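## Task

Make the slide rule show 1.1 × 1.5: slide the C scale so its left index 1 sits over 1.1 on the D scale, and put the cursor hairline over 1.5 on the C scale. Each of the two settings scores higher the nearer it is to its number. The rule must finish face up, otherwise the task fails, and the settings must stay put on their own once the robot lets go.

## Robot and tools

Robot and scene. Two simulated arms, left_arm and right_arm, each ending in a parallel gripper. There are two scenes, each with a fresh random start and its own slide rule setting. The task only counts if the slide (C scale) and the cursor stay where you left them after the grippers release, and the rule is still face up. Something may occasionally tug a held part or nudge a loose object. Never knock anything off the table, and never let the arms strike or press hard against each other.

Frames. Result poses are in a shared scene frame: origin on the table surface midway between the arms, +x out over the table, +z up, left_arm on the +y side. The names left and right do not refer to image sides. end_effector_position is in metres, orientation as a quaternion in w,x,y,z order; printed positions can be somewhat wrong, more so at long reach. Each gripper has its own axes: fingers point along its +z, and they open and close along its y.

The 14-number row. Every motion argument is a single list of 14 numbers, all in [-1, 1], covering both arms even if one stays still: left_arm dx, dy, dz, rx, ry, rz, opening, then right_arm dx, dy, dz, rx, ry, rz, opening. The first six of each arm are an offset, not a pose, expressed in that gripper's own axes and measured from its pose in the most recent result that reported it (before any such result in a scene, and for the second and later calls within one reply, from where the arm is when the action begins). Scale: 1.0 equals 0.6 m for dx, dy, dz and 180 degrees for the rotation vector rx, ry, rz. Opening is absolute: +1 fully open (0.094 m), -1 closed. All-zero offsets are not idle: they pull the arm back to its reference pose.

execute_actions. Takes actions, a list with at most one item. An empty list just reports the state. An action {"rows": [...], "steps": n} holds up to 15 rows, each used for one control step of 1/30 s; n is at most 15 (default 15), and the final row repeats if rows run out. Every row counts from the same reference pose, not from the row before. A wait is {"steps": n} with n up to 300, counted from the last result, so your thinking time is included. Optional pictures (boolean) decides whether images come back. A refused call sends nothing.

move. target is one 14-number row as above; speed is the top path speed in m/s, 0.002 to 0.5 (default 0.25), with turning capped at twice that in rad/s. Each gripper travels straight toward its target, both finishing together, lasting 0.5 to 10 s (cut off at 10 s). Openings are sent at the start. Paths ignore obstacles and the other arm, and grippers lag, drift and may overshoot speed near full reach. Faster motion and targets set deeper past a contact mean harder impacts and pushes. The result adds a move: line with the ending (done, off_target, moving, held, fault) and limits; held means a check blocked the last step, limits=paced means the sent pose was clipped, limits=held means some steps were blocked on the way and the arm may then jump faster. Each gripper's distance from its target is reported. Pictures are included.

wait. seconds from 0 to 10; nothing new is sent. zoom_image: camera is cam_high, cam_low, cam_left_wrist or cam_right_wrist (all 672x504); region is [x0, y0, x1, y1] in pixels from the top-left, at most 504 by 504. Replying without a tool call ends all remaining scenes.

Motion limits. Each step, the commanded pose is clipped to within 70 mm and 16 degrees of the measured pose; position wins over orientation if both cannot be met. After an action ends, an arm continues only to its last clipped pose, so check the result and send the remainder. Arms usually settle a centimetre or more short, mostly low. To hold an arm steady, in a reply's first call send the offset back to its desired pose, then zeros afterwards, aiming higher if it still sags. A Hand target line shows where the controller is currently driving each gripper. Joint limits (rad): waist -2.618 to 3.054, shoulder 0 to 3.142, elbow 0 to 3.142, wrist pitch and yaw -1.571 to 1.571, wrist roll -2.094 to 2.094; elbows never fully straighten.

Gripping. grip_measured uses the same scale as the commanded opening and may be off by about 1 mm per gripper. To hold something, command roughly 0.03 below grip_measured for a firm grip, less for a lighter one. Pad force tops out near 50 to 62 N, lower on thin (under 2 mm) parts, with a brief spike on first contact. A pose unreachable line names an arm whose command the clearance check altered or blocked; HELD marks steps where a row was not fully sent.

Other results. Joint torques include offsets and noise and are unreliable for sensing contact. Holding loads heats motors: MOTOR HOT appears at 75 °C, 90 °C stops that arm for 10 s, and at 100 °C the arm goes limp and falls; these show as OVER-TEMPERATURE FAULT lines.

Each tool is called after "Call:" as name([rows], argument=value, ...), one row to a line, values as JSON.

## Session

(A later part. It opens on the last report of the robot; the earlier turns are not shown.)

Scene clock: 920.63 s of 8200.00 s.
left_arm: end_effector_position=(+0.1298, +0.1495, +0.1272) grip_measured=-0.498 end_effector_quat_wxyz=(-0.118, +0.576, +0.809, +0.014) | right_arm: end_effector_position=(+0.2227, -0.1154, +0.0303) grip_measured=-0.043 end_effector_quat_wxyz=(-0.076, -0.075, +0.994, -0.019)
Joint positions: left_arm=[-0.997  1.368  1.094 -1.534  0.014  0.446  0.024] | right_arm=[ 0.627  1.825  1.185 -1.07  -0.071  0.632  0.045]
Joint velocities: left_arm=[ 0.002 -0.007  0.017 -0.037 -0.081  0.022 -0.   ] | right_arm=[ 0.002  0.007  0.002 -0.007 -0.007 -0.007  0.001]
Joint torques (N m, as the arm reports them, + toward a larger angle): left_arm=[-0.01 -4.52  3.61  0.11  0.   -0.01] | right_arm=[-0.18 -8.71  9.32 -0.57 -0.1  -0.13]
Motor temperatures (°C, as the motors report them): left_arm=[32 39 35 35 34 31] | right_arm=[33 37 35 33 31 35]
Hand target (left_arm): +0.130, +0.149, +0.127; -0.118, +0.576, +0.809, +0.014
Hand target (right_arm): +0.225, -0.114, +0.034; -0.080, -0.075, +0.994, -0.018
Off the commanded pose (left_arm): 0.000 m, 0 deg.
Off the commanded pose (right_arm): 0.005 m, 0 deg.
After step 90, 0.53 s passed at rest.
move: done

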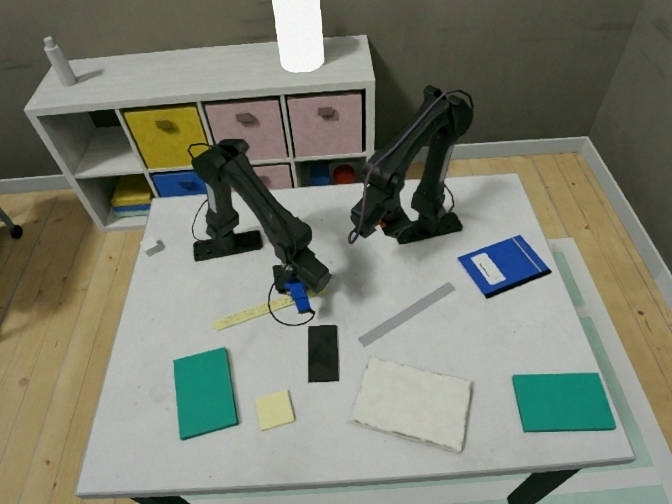

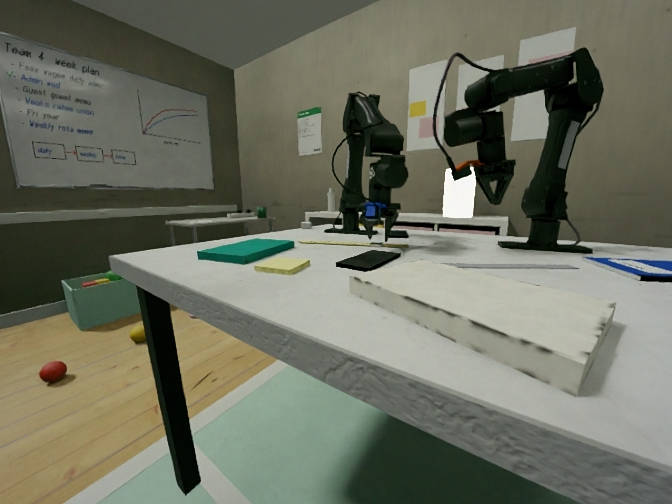

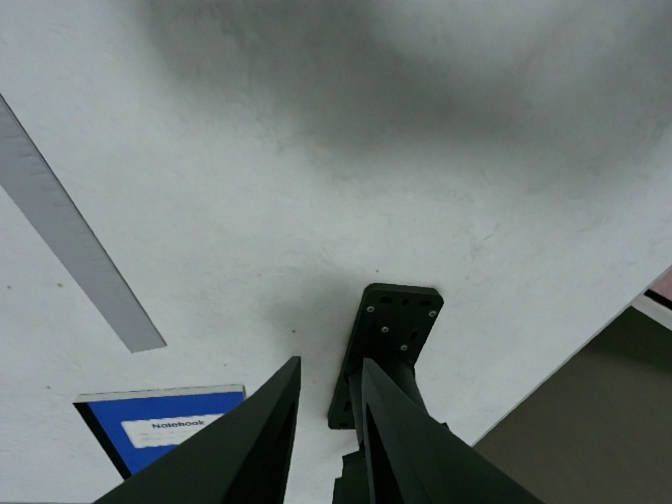

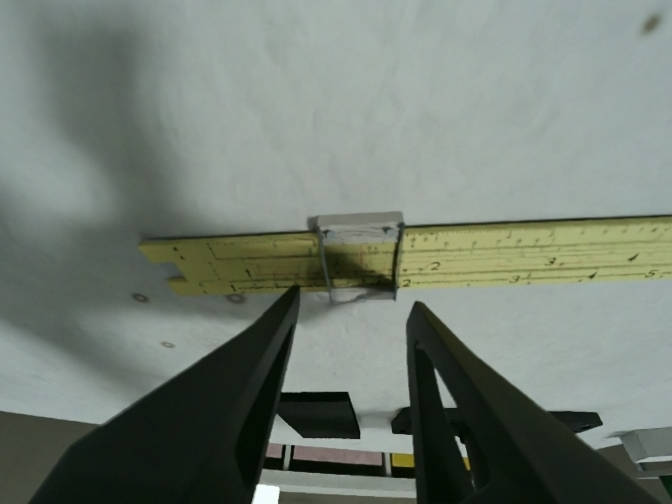

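Call:
move(target=[0,0,0,0,0,0,-0.5, 0.0,0.002,0.022,-0.004,0,0,-0.04], speed=0.02)

Scene clock: 923.17 s of 8200.00 s.
left_arm: end_effector_position=(+0.1298, +0.1495, +0.1272) grip_measured=-0.498 end_effector_quat_wxyz=(-0.118, +0.576, +0.809, +0.014) | right_arm: end_effector_position=(+0.2222, -0.1148, +0.0235) grip_measured=-0.043 end_effector_quat_wxyz=(-0.073, -0.075, +0.994, -0.013)
Joint positions: left_arm=[-0.997  1.368  1.094 -1.534  0.014  0.446  0.024] | right_arm=[ 0.627  1.826  1.158 -1.032 -0.075  0.632  0.045]
Joint velocities: left_arm=[-0.007 -0.017  0.002  0.037  0.022  0.007  0.   ] | right_arm=[ 0.017 -0.007  0.002 -0.022 -0.022 -0.007 -0.   ]
Joint torques (N m, as the arm reports them, + toward a larger angle): left_arm=[-0.01 -4.63  3.66  0.09  0.01  0.02] | right_arm=[-0.05 -8.17  5.03 -0.11 -0.05  0.01]
Motor temperatures (°C, as the motors report them): left_arm=[32 39 35 35 34 31] | right_arm=[33 37 35 33 31 35]
Hand target (left_arm): +0.130, +0.149, +0.127; -0.118, +0.576, +0.809, +0.014
Hand target (right_arm): +0.221, -0.115, +0.017; -0.076, -0.074, +0.994, -0.013
Off the commanded pose (left_arm): 0.000 m, 0 deg.
Off the commanded pose (right_arm): 0.006 m, 0 deg.
move: done

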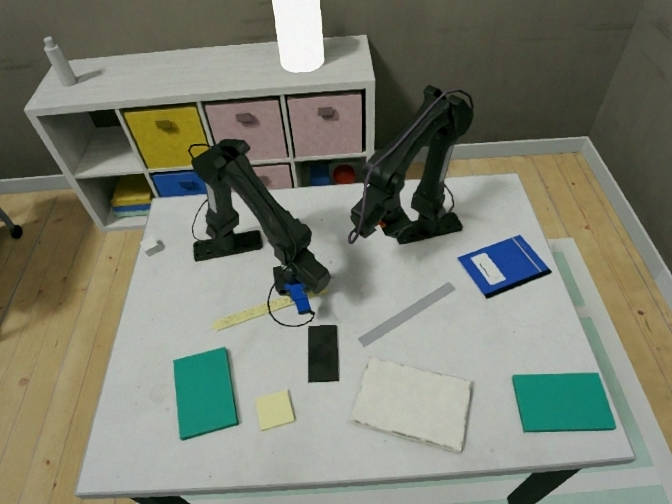

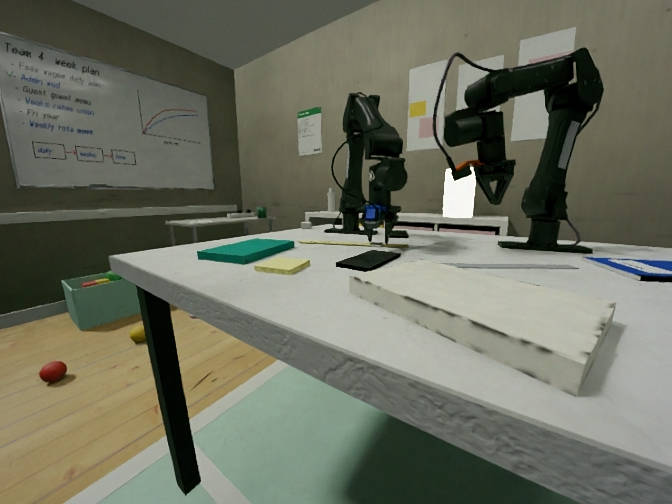

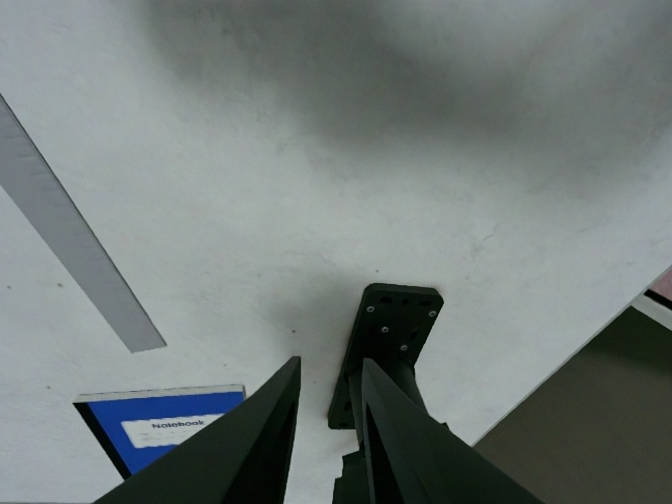

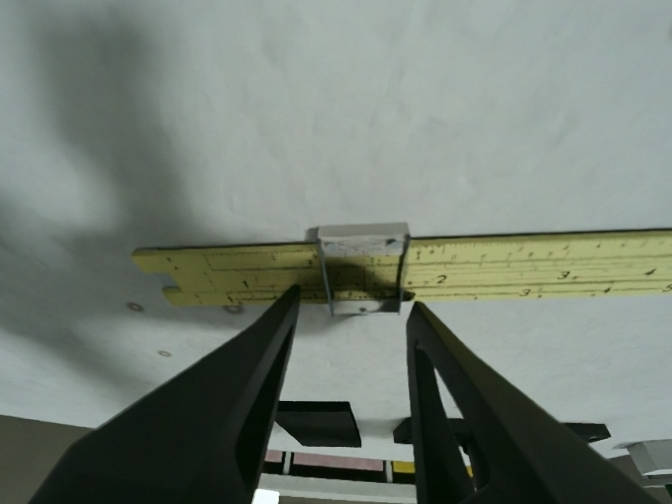

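Call:
move(target=[0,0,0,0,0,0,-0.5, 0.009,0,0.014,0,0,0,-0.04], speed=0.01)

Call:
zoom_image(camera="cam_right_wrist", region=[280,230,420,320])

Scene clock: 928.63 s of 8200.00 s.
left_arm: end_effector_position=(+0.1298, +0.1495, +0.1272) grip_measured=-0.498 end_effector_quat_wxyz=(-0.118, +0.576, +0.809, +0.014) | right_arm: end_effector_position=(+0.2213, -0.1154, +0.0218) grip_measured=-0.043 end_effector_quat_wxyz=(-0.074, -0.075, +0.994, -0.013)
Joint positions: left_arm=[-0.997  1.368  1.094 -1.534  0.014  0.446  0.024] | right_arm=[ 0.627  1.826  1.15  -1.025 -0.076  0.632  0.045]
Joint velocities: left_arm=[-0.007  0.002  0.002  0.051 -0.007 -0.037 -0.   ] | right_arm=[ 0.002  0.007  0.007 -0.066 -0.022 -0.037  0.   ]
Joint torques (N m, as the arm reports them, + toward a larger angle): left_arm=[ 0.1  -4.49  3.58  0.08  0.01 -0.02] | right_arm=[ 0.95 -9.67  3.37 -0.1  -0.08  0.08]
Motor temperatures (°C, as the motors report them): left_arm=[32 39 35 35 34 31] | right_arm=[33 37 35 33 31 35]
Hand target (left_arm): +0.130, +0.149, +0.127; -0.118, +0.576, +0.809, +0.014
Hand target (right_arm): +0.216, -0.116, +0.016; -0.074, -0.075, +0.994, -0.014
Off the commanded pose (left_arm): 0.000 m, 0 deg.
Off the commanded pose (right_arm): 0.008 m, 0 deg.
After step 90, 1.23 s passed at rest.
move: done

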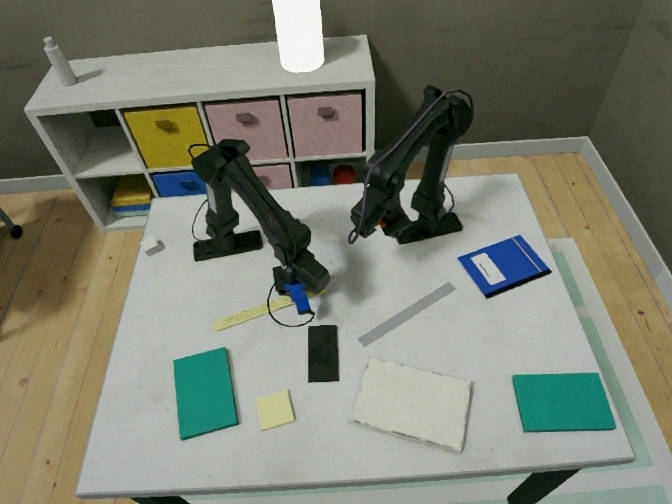

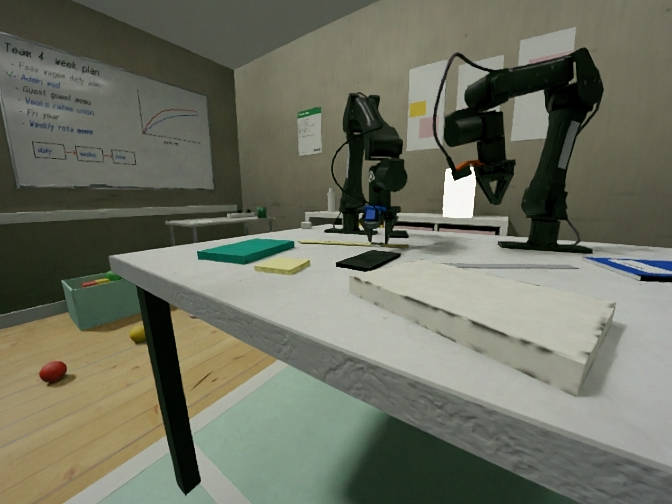

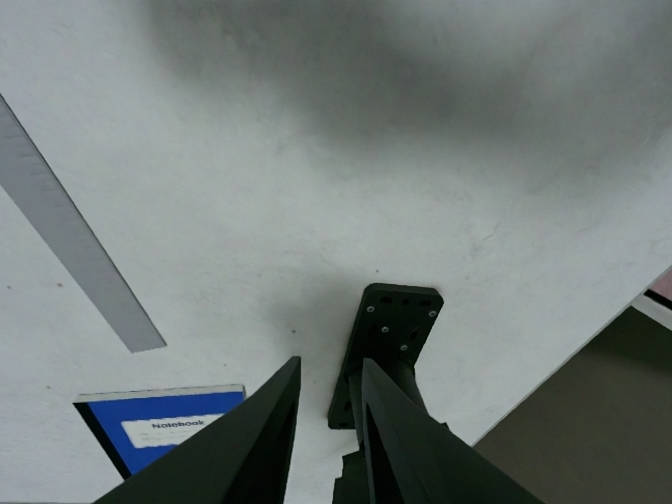

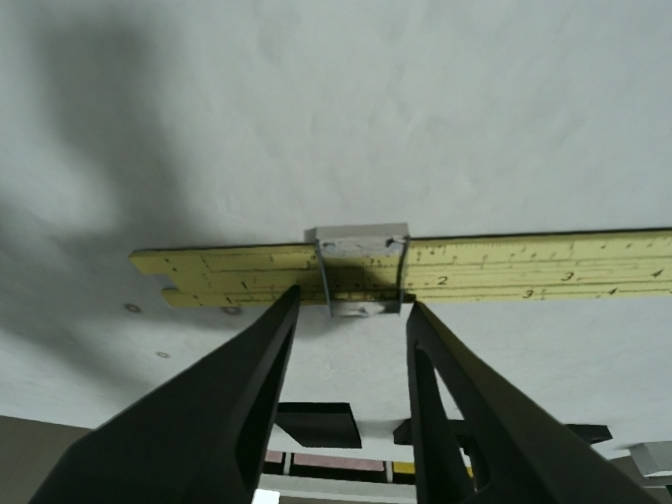

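Region (280, 230, 420, 320) of cam_right_wrist's 672x504 image, scaled by 3.600, with more detail than that image has; it fills the top 324 rows of this view, and the rest is white.

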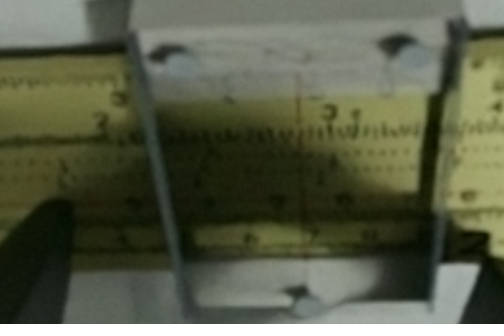

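Call:
move(target=[0,0,0,0,0,0,-0.5, -0.004,0,-0.025,0,0,-0.012,-0.04], speed=0.03)

Scene clock: 934.20 s of 8200.00 s.
left_arm: end_effector_position=(+0.1298, +0.1495, +0.1272) grip_measured=-0.498 end_effector_quat_wxyz=(-0.118, +0.576, +0.809, +0.014) | right_arm: end_effector_position=(+0.2208, -0.1159, +0.0276) grip_measured=-0.043 end_effector_quat_wxyz=(-0.079, -0.091, +0.993, -0.016)
Joint positions: left_arm=[-0.997  1.368  1.094 -1.534  0.014  0.446  0.024] | right_arm=[ 0.627  1.826  1.173 -1.061 -0.076  0.599  0.045]
Joint velocities: left_arm=[-0.012 -0.002  0.002  0.022  0.051 -0.022 -0.   ] | right_arm=[ 0.022  0.007 -0.002 -0.11   0.022 -0.051 -0.001]
Joint torques (N m, as the arm reports them, + toward a larger angle): left_arm=[ 0.08 -4.49  3.57  0.09 -0.01 -0.01] | right_arm=[ -0.57 -10.22   9.22  -0.56   0.    -0.11]
Motor temperatures (°C, as the motors report them): left_arm=[32 39 35 35 34 31] | right_arm=[33 37 35 33 31 35]
Hand target (left_arm): +0.130, +0.149, +0.127; -0.118, +0.576, +0.809, +0.014
Hand target (right_arm): +0.226, -0.114, +0.036; -0.074, -0.093, +0.993, -0.012
Off the commanded pose (left_arm): 0.000 m, 0 deg.
Off the commanded pose (right_arm): 0.010 m, 1 deg.
After step 90, 1.70 s passed at rest.
move: done

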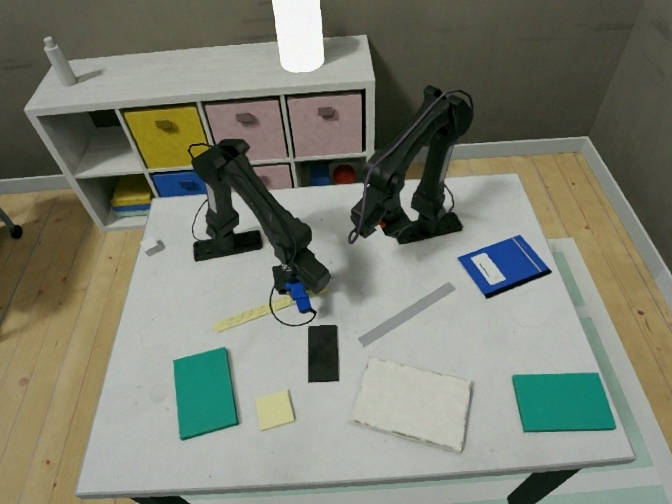

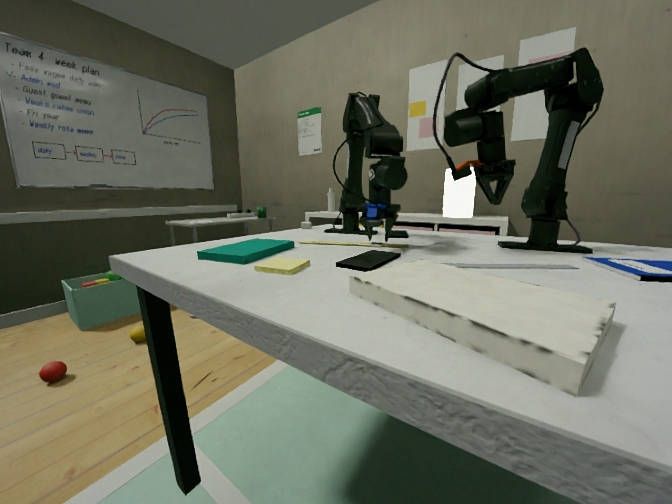

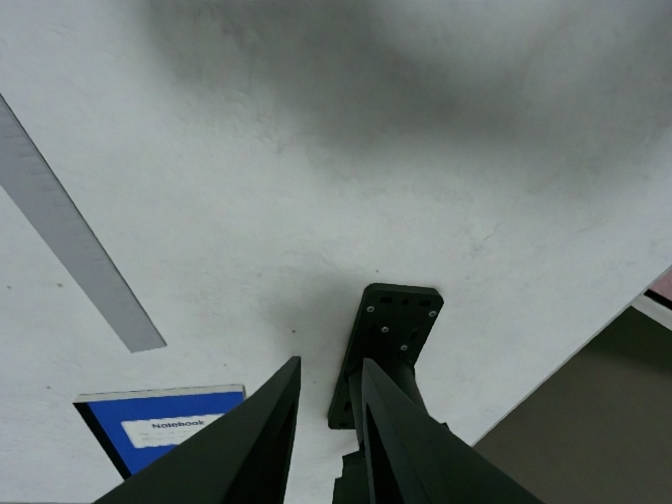

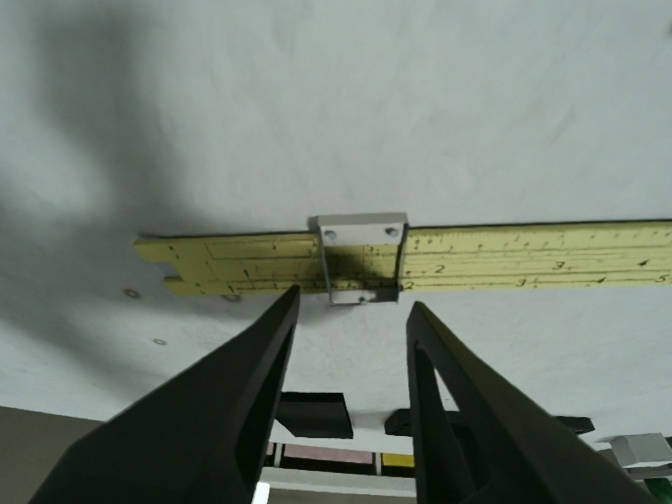

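Call:
move(target=[0,0,0,0,0,0,-0.5, 0.003,0,0.02,0,0,0,-0.04], speed=0.015)

Call:
zoom_image(camera="cam_right_wrist", region=[280,230,420,320])

Scene clock: 937.50 s of 8200.00 s.
left_arm: end_effector_position=(+0.1298, +0.1495, +0.1272) grip_measured=-0.498 end_effector_quat_wxyz=(-0.118, +0.576, +0.809, +0.014) | right_arm: end_effector_position=(+0.2187, -0.1180, +0.0225) grip_measured=-0.043 end_effector_quat_wxyz=(-0.080, -0.092, +0.992, -0.017)
Joint positions: left_arm=[-0.997  1.368  1.094 -1.534  0.014  0.446  0.024] | right_arm=[ 0.627  1.826  1.151 -1.041 -0.076  0.597  0.045]
Joint velocities: left_arm=[ 0.002  0.002 -0.032  0.022 -0.007  0.007  0.   ] | right_arm=[ 0.012 -0.007 -0.012  0.022  0.037 -0.066 -0.   ]
Joint torques (N m, as the arm reports them, + toward a larger angle): left_arm=[ 0.1  -4.53  3.71  0.08  0.01 -0.03] | right_arm=[ 0.64 -8.51  4.6  -0.08 -0.04  0.04]
Motor temperatures (°C, as the motors report them): left_arm=[32 39 35 35 34 31] | right_arm=[33 37 35 33 31 35]
Hand target (left_arm): +0.130, +0.149, +0.127; -0.118, +0.576, +0.809, +0.014
Hand target (right_arm): +0.217, -0.117, +0.016; -0.079, -0.091, +0.993, -0.016
Off the commanded pose (left_arm): 0.000 m, 0 deg.
Off the commanded pose (right_arm): 0.007 m, 0 deg.
move: done

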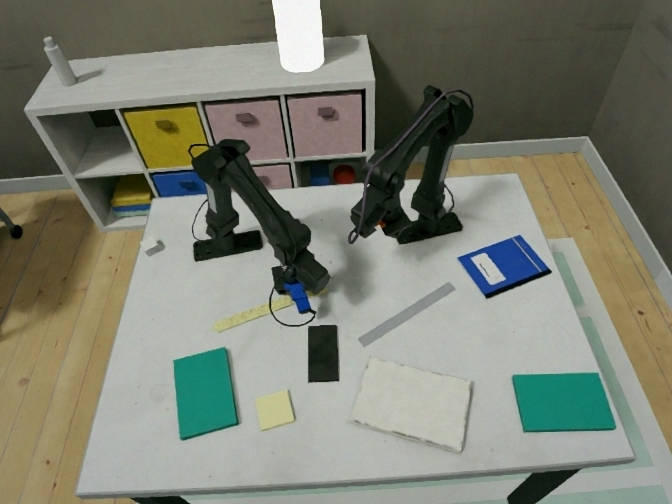

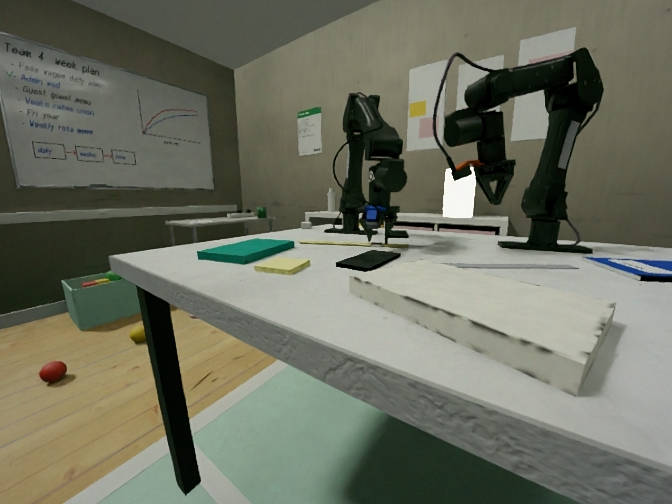

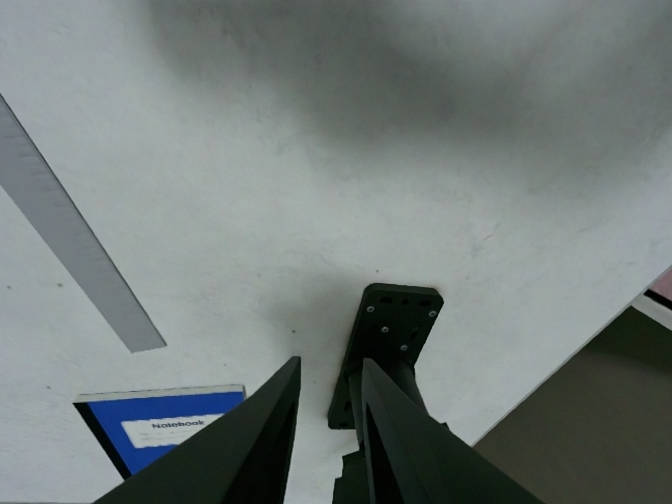

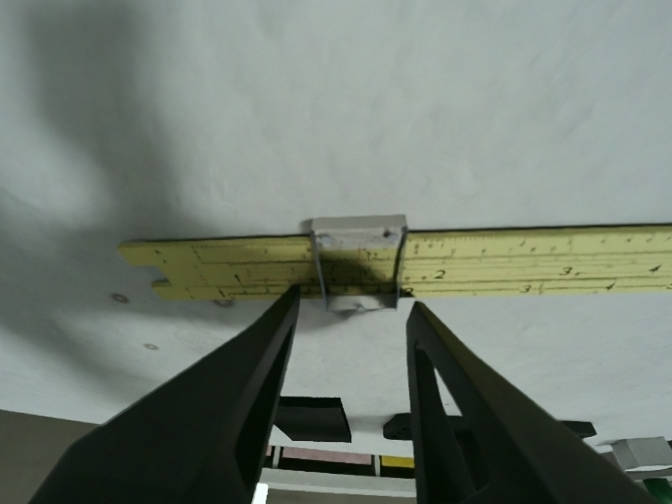

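Region (280, 230, 420, 320) of cam_right_wrist's 672x504 image, scaled by 3.600, with more detail than that image has; it fills the top 324 rows of this view, and the rest is white.

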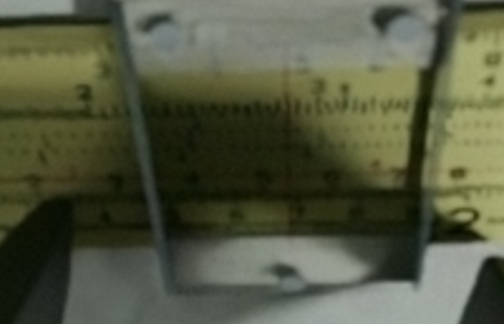

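Call:
move(target=[0,0,0,0,0,0,-0.5, 0,0,0.016,0.006,0,0,-0.04], speed=0.01)

Call:
move(target=[0,0,0,0,0,0,-0.5, 0,0,0.01,0.004,0,0,-0.10], speed=0.01)

Call:
zoom_image(camera="cam_right_wrist", region=[290,230,420,320])

Scene clock: 941.80 s of 8200.00 s.
left_arm: end_effector_position=(+0.1298, +0.1495, +0.1272) grip_measured=-0.498 end_effector_quat_wxyz=(-0.118, +0.576, +0.809, +0.014) | right_arm: end_effector_position=(+0.2186, -0.1181, +0.0222) grip_measured=-0.043 end_effector_quat_wxyz=(-0.081, -0.092, +0.992, -0.017)
Joint positions: left_arm=[-0.997  1.368  1.094 -1.534  0.014  0.446  0.024] | right_arm=[ 0.627  1.827  1.151 -1.041 -0.076  0.597  0.045]
Joint velocities: left_arm=[-0.002  0.002  0.007 -0.007  0.051 -0.037  0.001] | right_arm=[-0.012 -0.012 -0.017  0.007  0.022 -0.066 -0.001]
Joint torques (N m, as the arm reports them, + toward a larger angle): left_arm=[ 0.06 -4.5   3.64  0.07  0.01 -0.01] | right_arm=[ 1.06 -7.22  4.63 -0.14  0.12  0.05]
Motor temperatures (°C, as the motors report them): left_arm=[32 39 35 35 34 31] | right_arm=[33 37 35 33 31 35]
Hand target (left_arm): +0.130, +0.149, +0.127; -0.118, +0.576, +0.809, +0.014
Hand target (right_arm): +0.217, -0.119, +0.013; -0.080, -0.093, +0.992, -0.026
Off the commanded pose (left_arm): 0.000 m, 0 deg.
Off the commanded pose (right_arm): 0.009 m, 1 deg.
After step 90, 0.13 s passed at rest.
move: done

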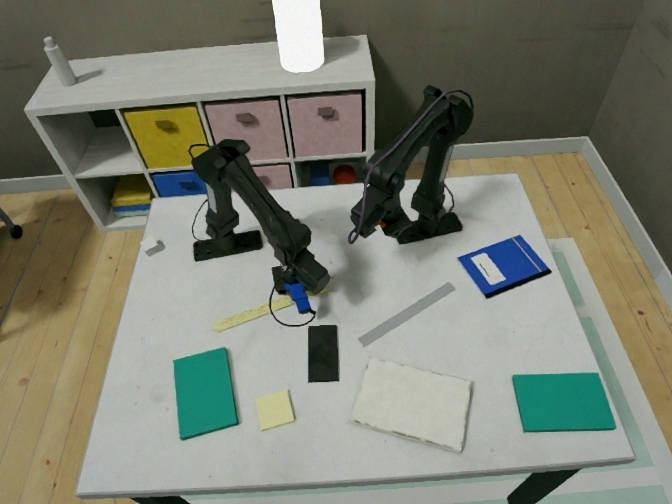

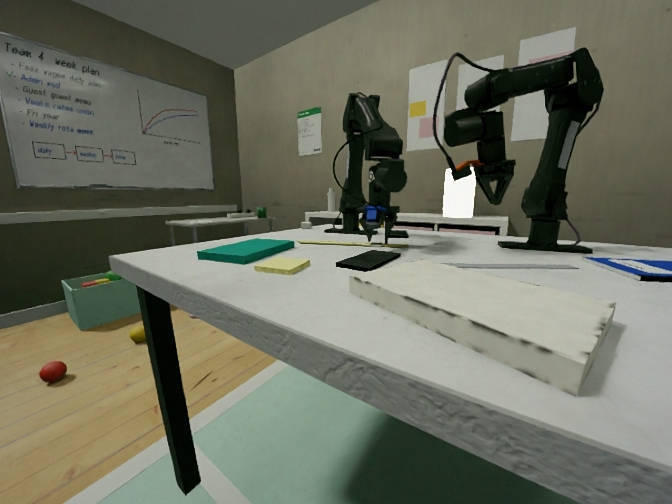

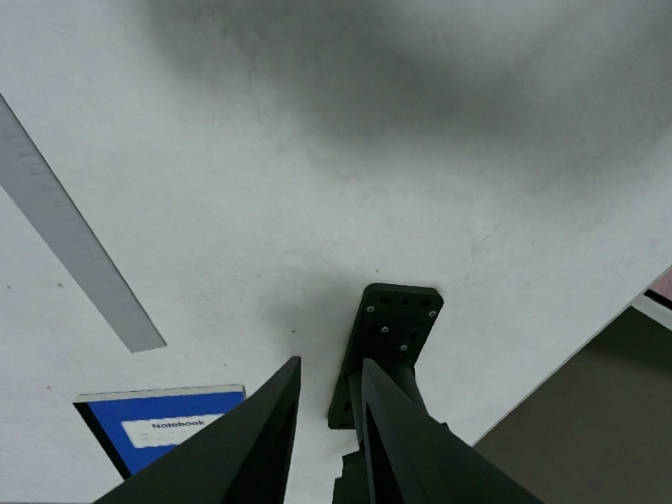

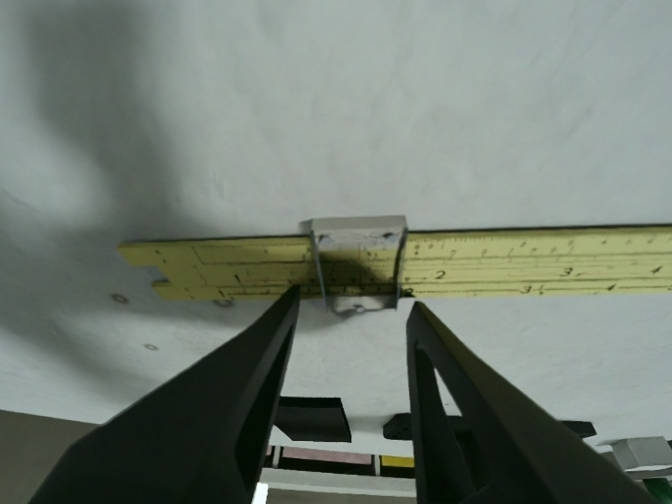

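Scene clock: 942.63 s of 8200.00 s.
left_arm: end_effector_position=(+0.1298, +0.1495, +0.1272) grip_measured=-0.498 end_effector_quat_wxyz=(-0.118, +0.576, +0.809, +0.014) | right_arm: end_effector_position=(+0.2181, -0.1176, +0.0222) grip_measured=-0.097 end_effector_quat_wxyz=(-0.082, -0.092, +0.992, -0.016)
Joint positions: left_arm=[-0.997  1.368  1.094 -1.534  0.014  0.446  0.024] | right_arm=[ 0.627  1.827  1.151 -1.041 -0.081  0.597  0.042]
Joint velocities: left_arm=[ 0.002 -0.002 -0.007  0.037 -0.022 -0.066 -0.001] | right_arm=[-0.007 -0.002 -0.007  0.022 -0.051 -0.066 -0.   ]
Joint torques (N m, as the arm reports them, + toward a larger angle): left_arm=[ 0.03 -4.59  3.65  0.08  0.02  0.  ] | right_arm=[ 0.61 -7.92  5.56 -0.26  0.09  0.06]
Motor temperatures (°C, as the motors report them): left_arm=[32 39 35 35 34 31] | right_arm=[33 37 35 33 31 35]
Hand target (left_arm): +0.130, +0.149, +0.127; -0.118, +0.576, +0.809, +0.014
Hand target (right_arm): +0.218, -0.119, +0.016; -0.080, -0.092, +0.992, -0.024
Off the commanded pose (left_arm): 0.000 m, 0 deg.
Off the commanded pose (right_arm): 0.006 m, 1 deg.
move: done

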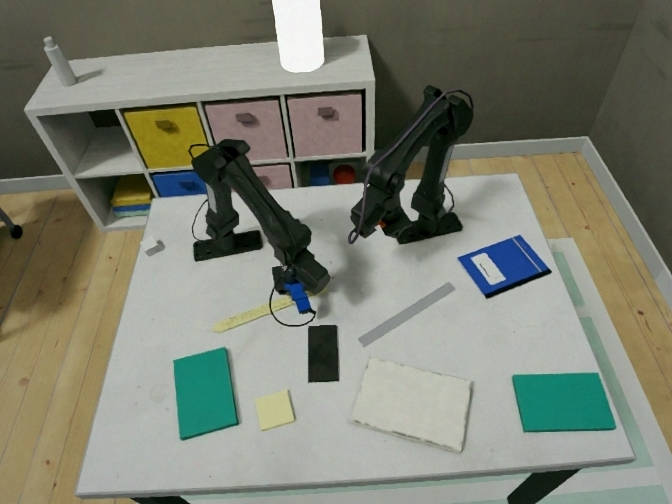

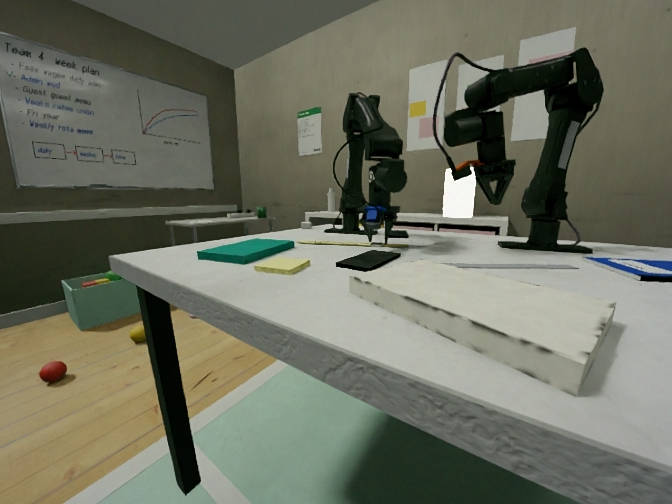

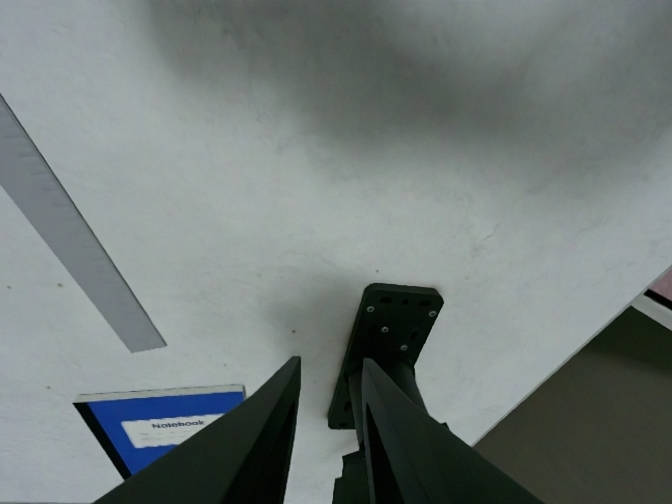

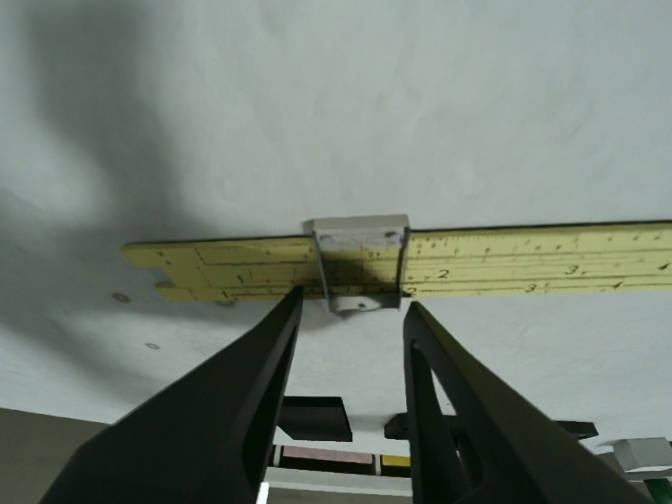

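Region (290, 230, 420, 320) of cam_right_wrist's 672x504 image, scaled by 3.877, with more detail than that image has; it fills the top 349 rows of this view, and the rest is white.

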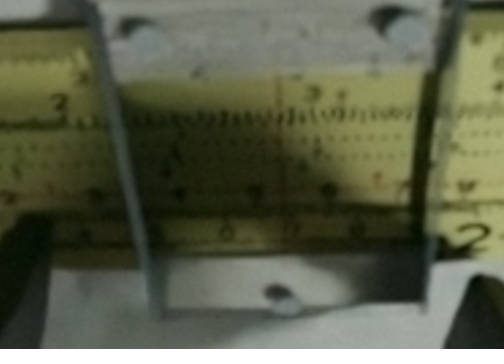

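Call:
move(target=[0,0,0,0,0,0,-0.5, 0,0,0.01,0.004,0,0,-0.16], speed=0.01)

Call:
zoom_image(camera="cam_right_wrist", region=[290,230,420,320])

Scene clock: 946.50 s of 8200.00 s.
left_arm: end_effector_position=(+0.1298, +0.1495, +0.1272) grip_measured=-0.498 end_effector_quat_wxyz=(-0.118, +0.576, +0.809, +0.014) | right_arm: end_effector_position=(+0.2177, -0.1172, +0.0223) grip_measured=-0.157 end_effector_quat_wxyz=(-0.083, -0.092, +0.992, -0.015)
Joint positions: left_arm=[-0.997  1.368  1.094 -1.534  0.014  0.446  0.024] | right_arm=[ 0.627  1.827  1.151 -1.041 -0.084  0.597  0.04 ]
Joint velocities: left_arm=[-0.007 -0.007 -0.002 -0.037  0.066 -0.007 -0.001] | right_arm=[-0.007 -0.002 -0.017  0.037 -0.007 -0.037 -0.   ]
Joint torques (N m, as the arm reports them, + toward a larger angle): left_arm=[-0.04 -4.41  3.64  0.08  0.01  0.  ] | right_arm=[ 0.75 -8.14  5.6  -0.25  0.08  0.02]
Motor temperatures (°C, as the motors report them): left_arm=[32 39 35 35 34 31] | right_arm=[33 37 35 33 31 35]
Hand target (left_arm): +0.130, +0.149, +0.127; -0.118, +0.576, +0.809, +0.014
Hand target (right_arm): +0.217, -0.118, +0.016; -0.082, -0.092, +0.992, -0.022
Off the commanded pose (left_arm): 0.000 m, 0 deg.
Off the commanded pose (right_arm): 0.006 m, 1 deg.
After step 90, 0.03 s passed at rest.
move: done

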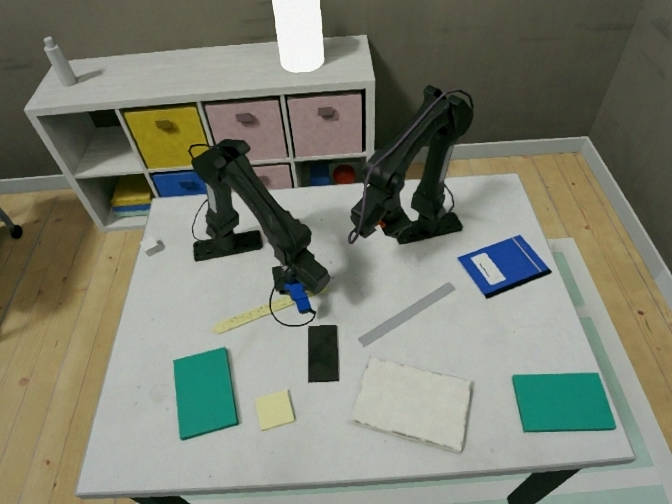

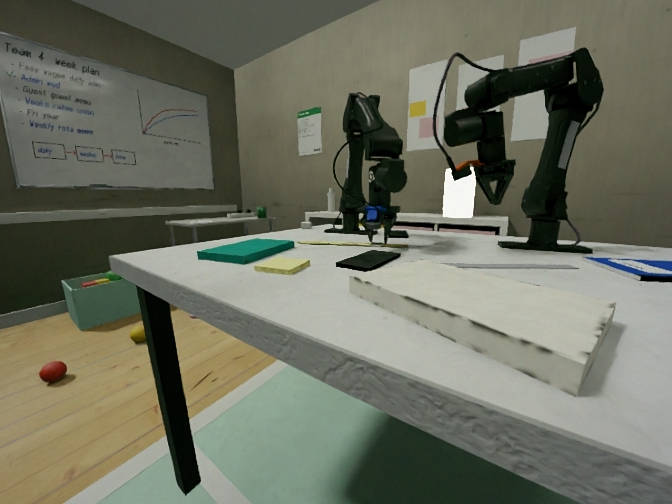

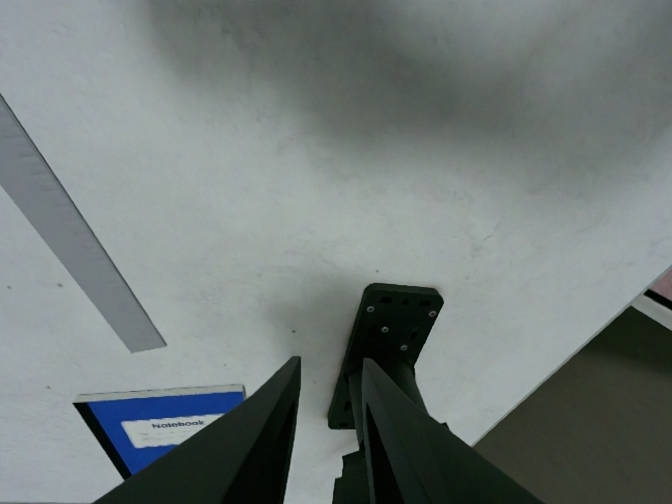

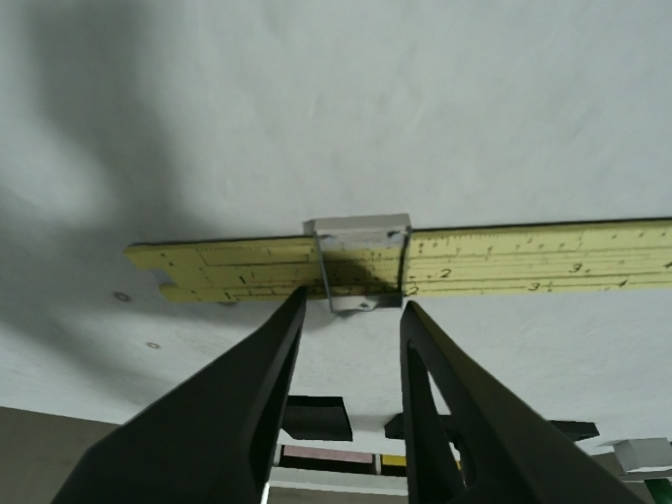

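Region (290, 230, 420, 320) of cam_right_wrist's 672x504 image, scaled by 3.877, with more detail than that image has; it fills the top 349 rows of this view, and the rest is white.

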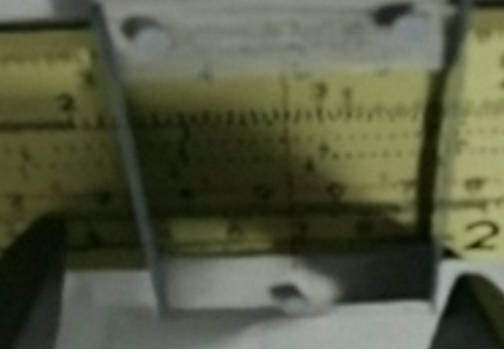

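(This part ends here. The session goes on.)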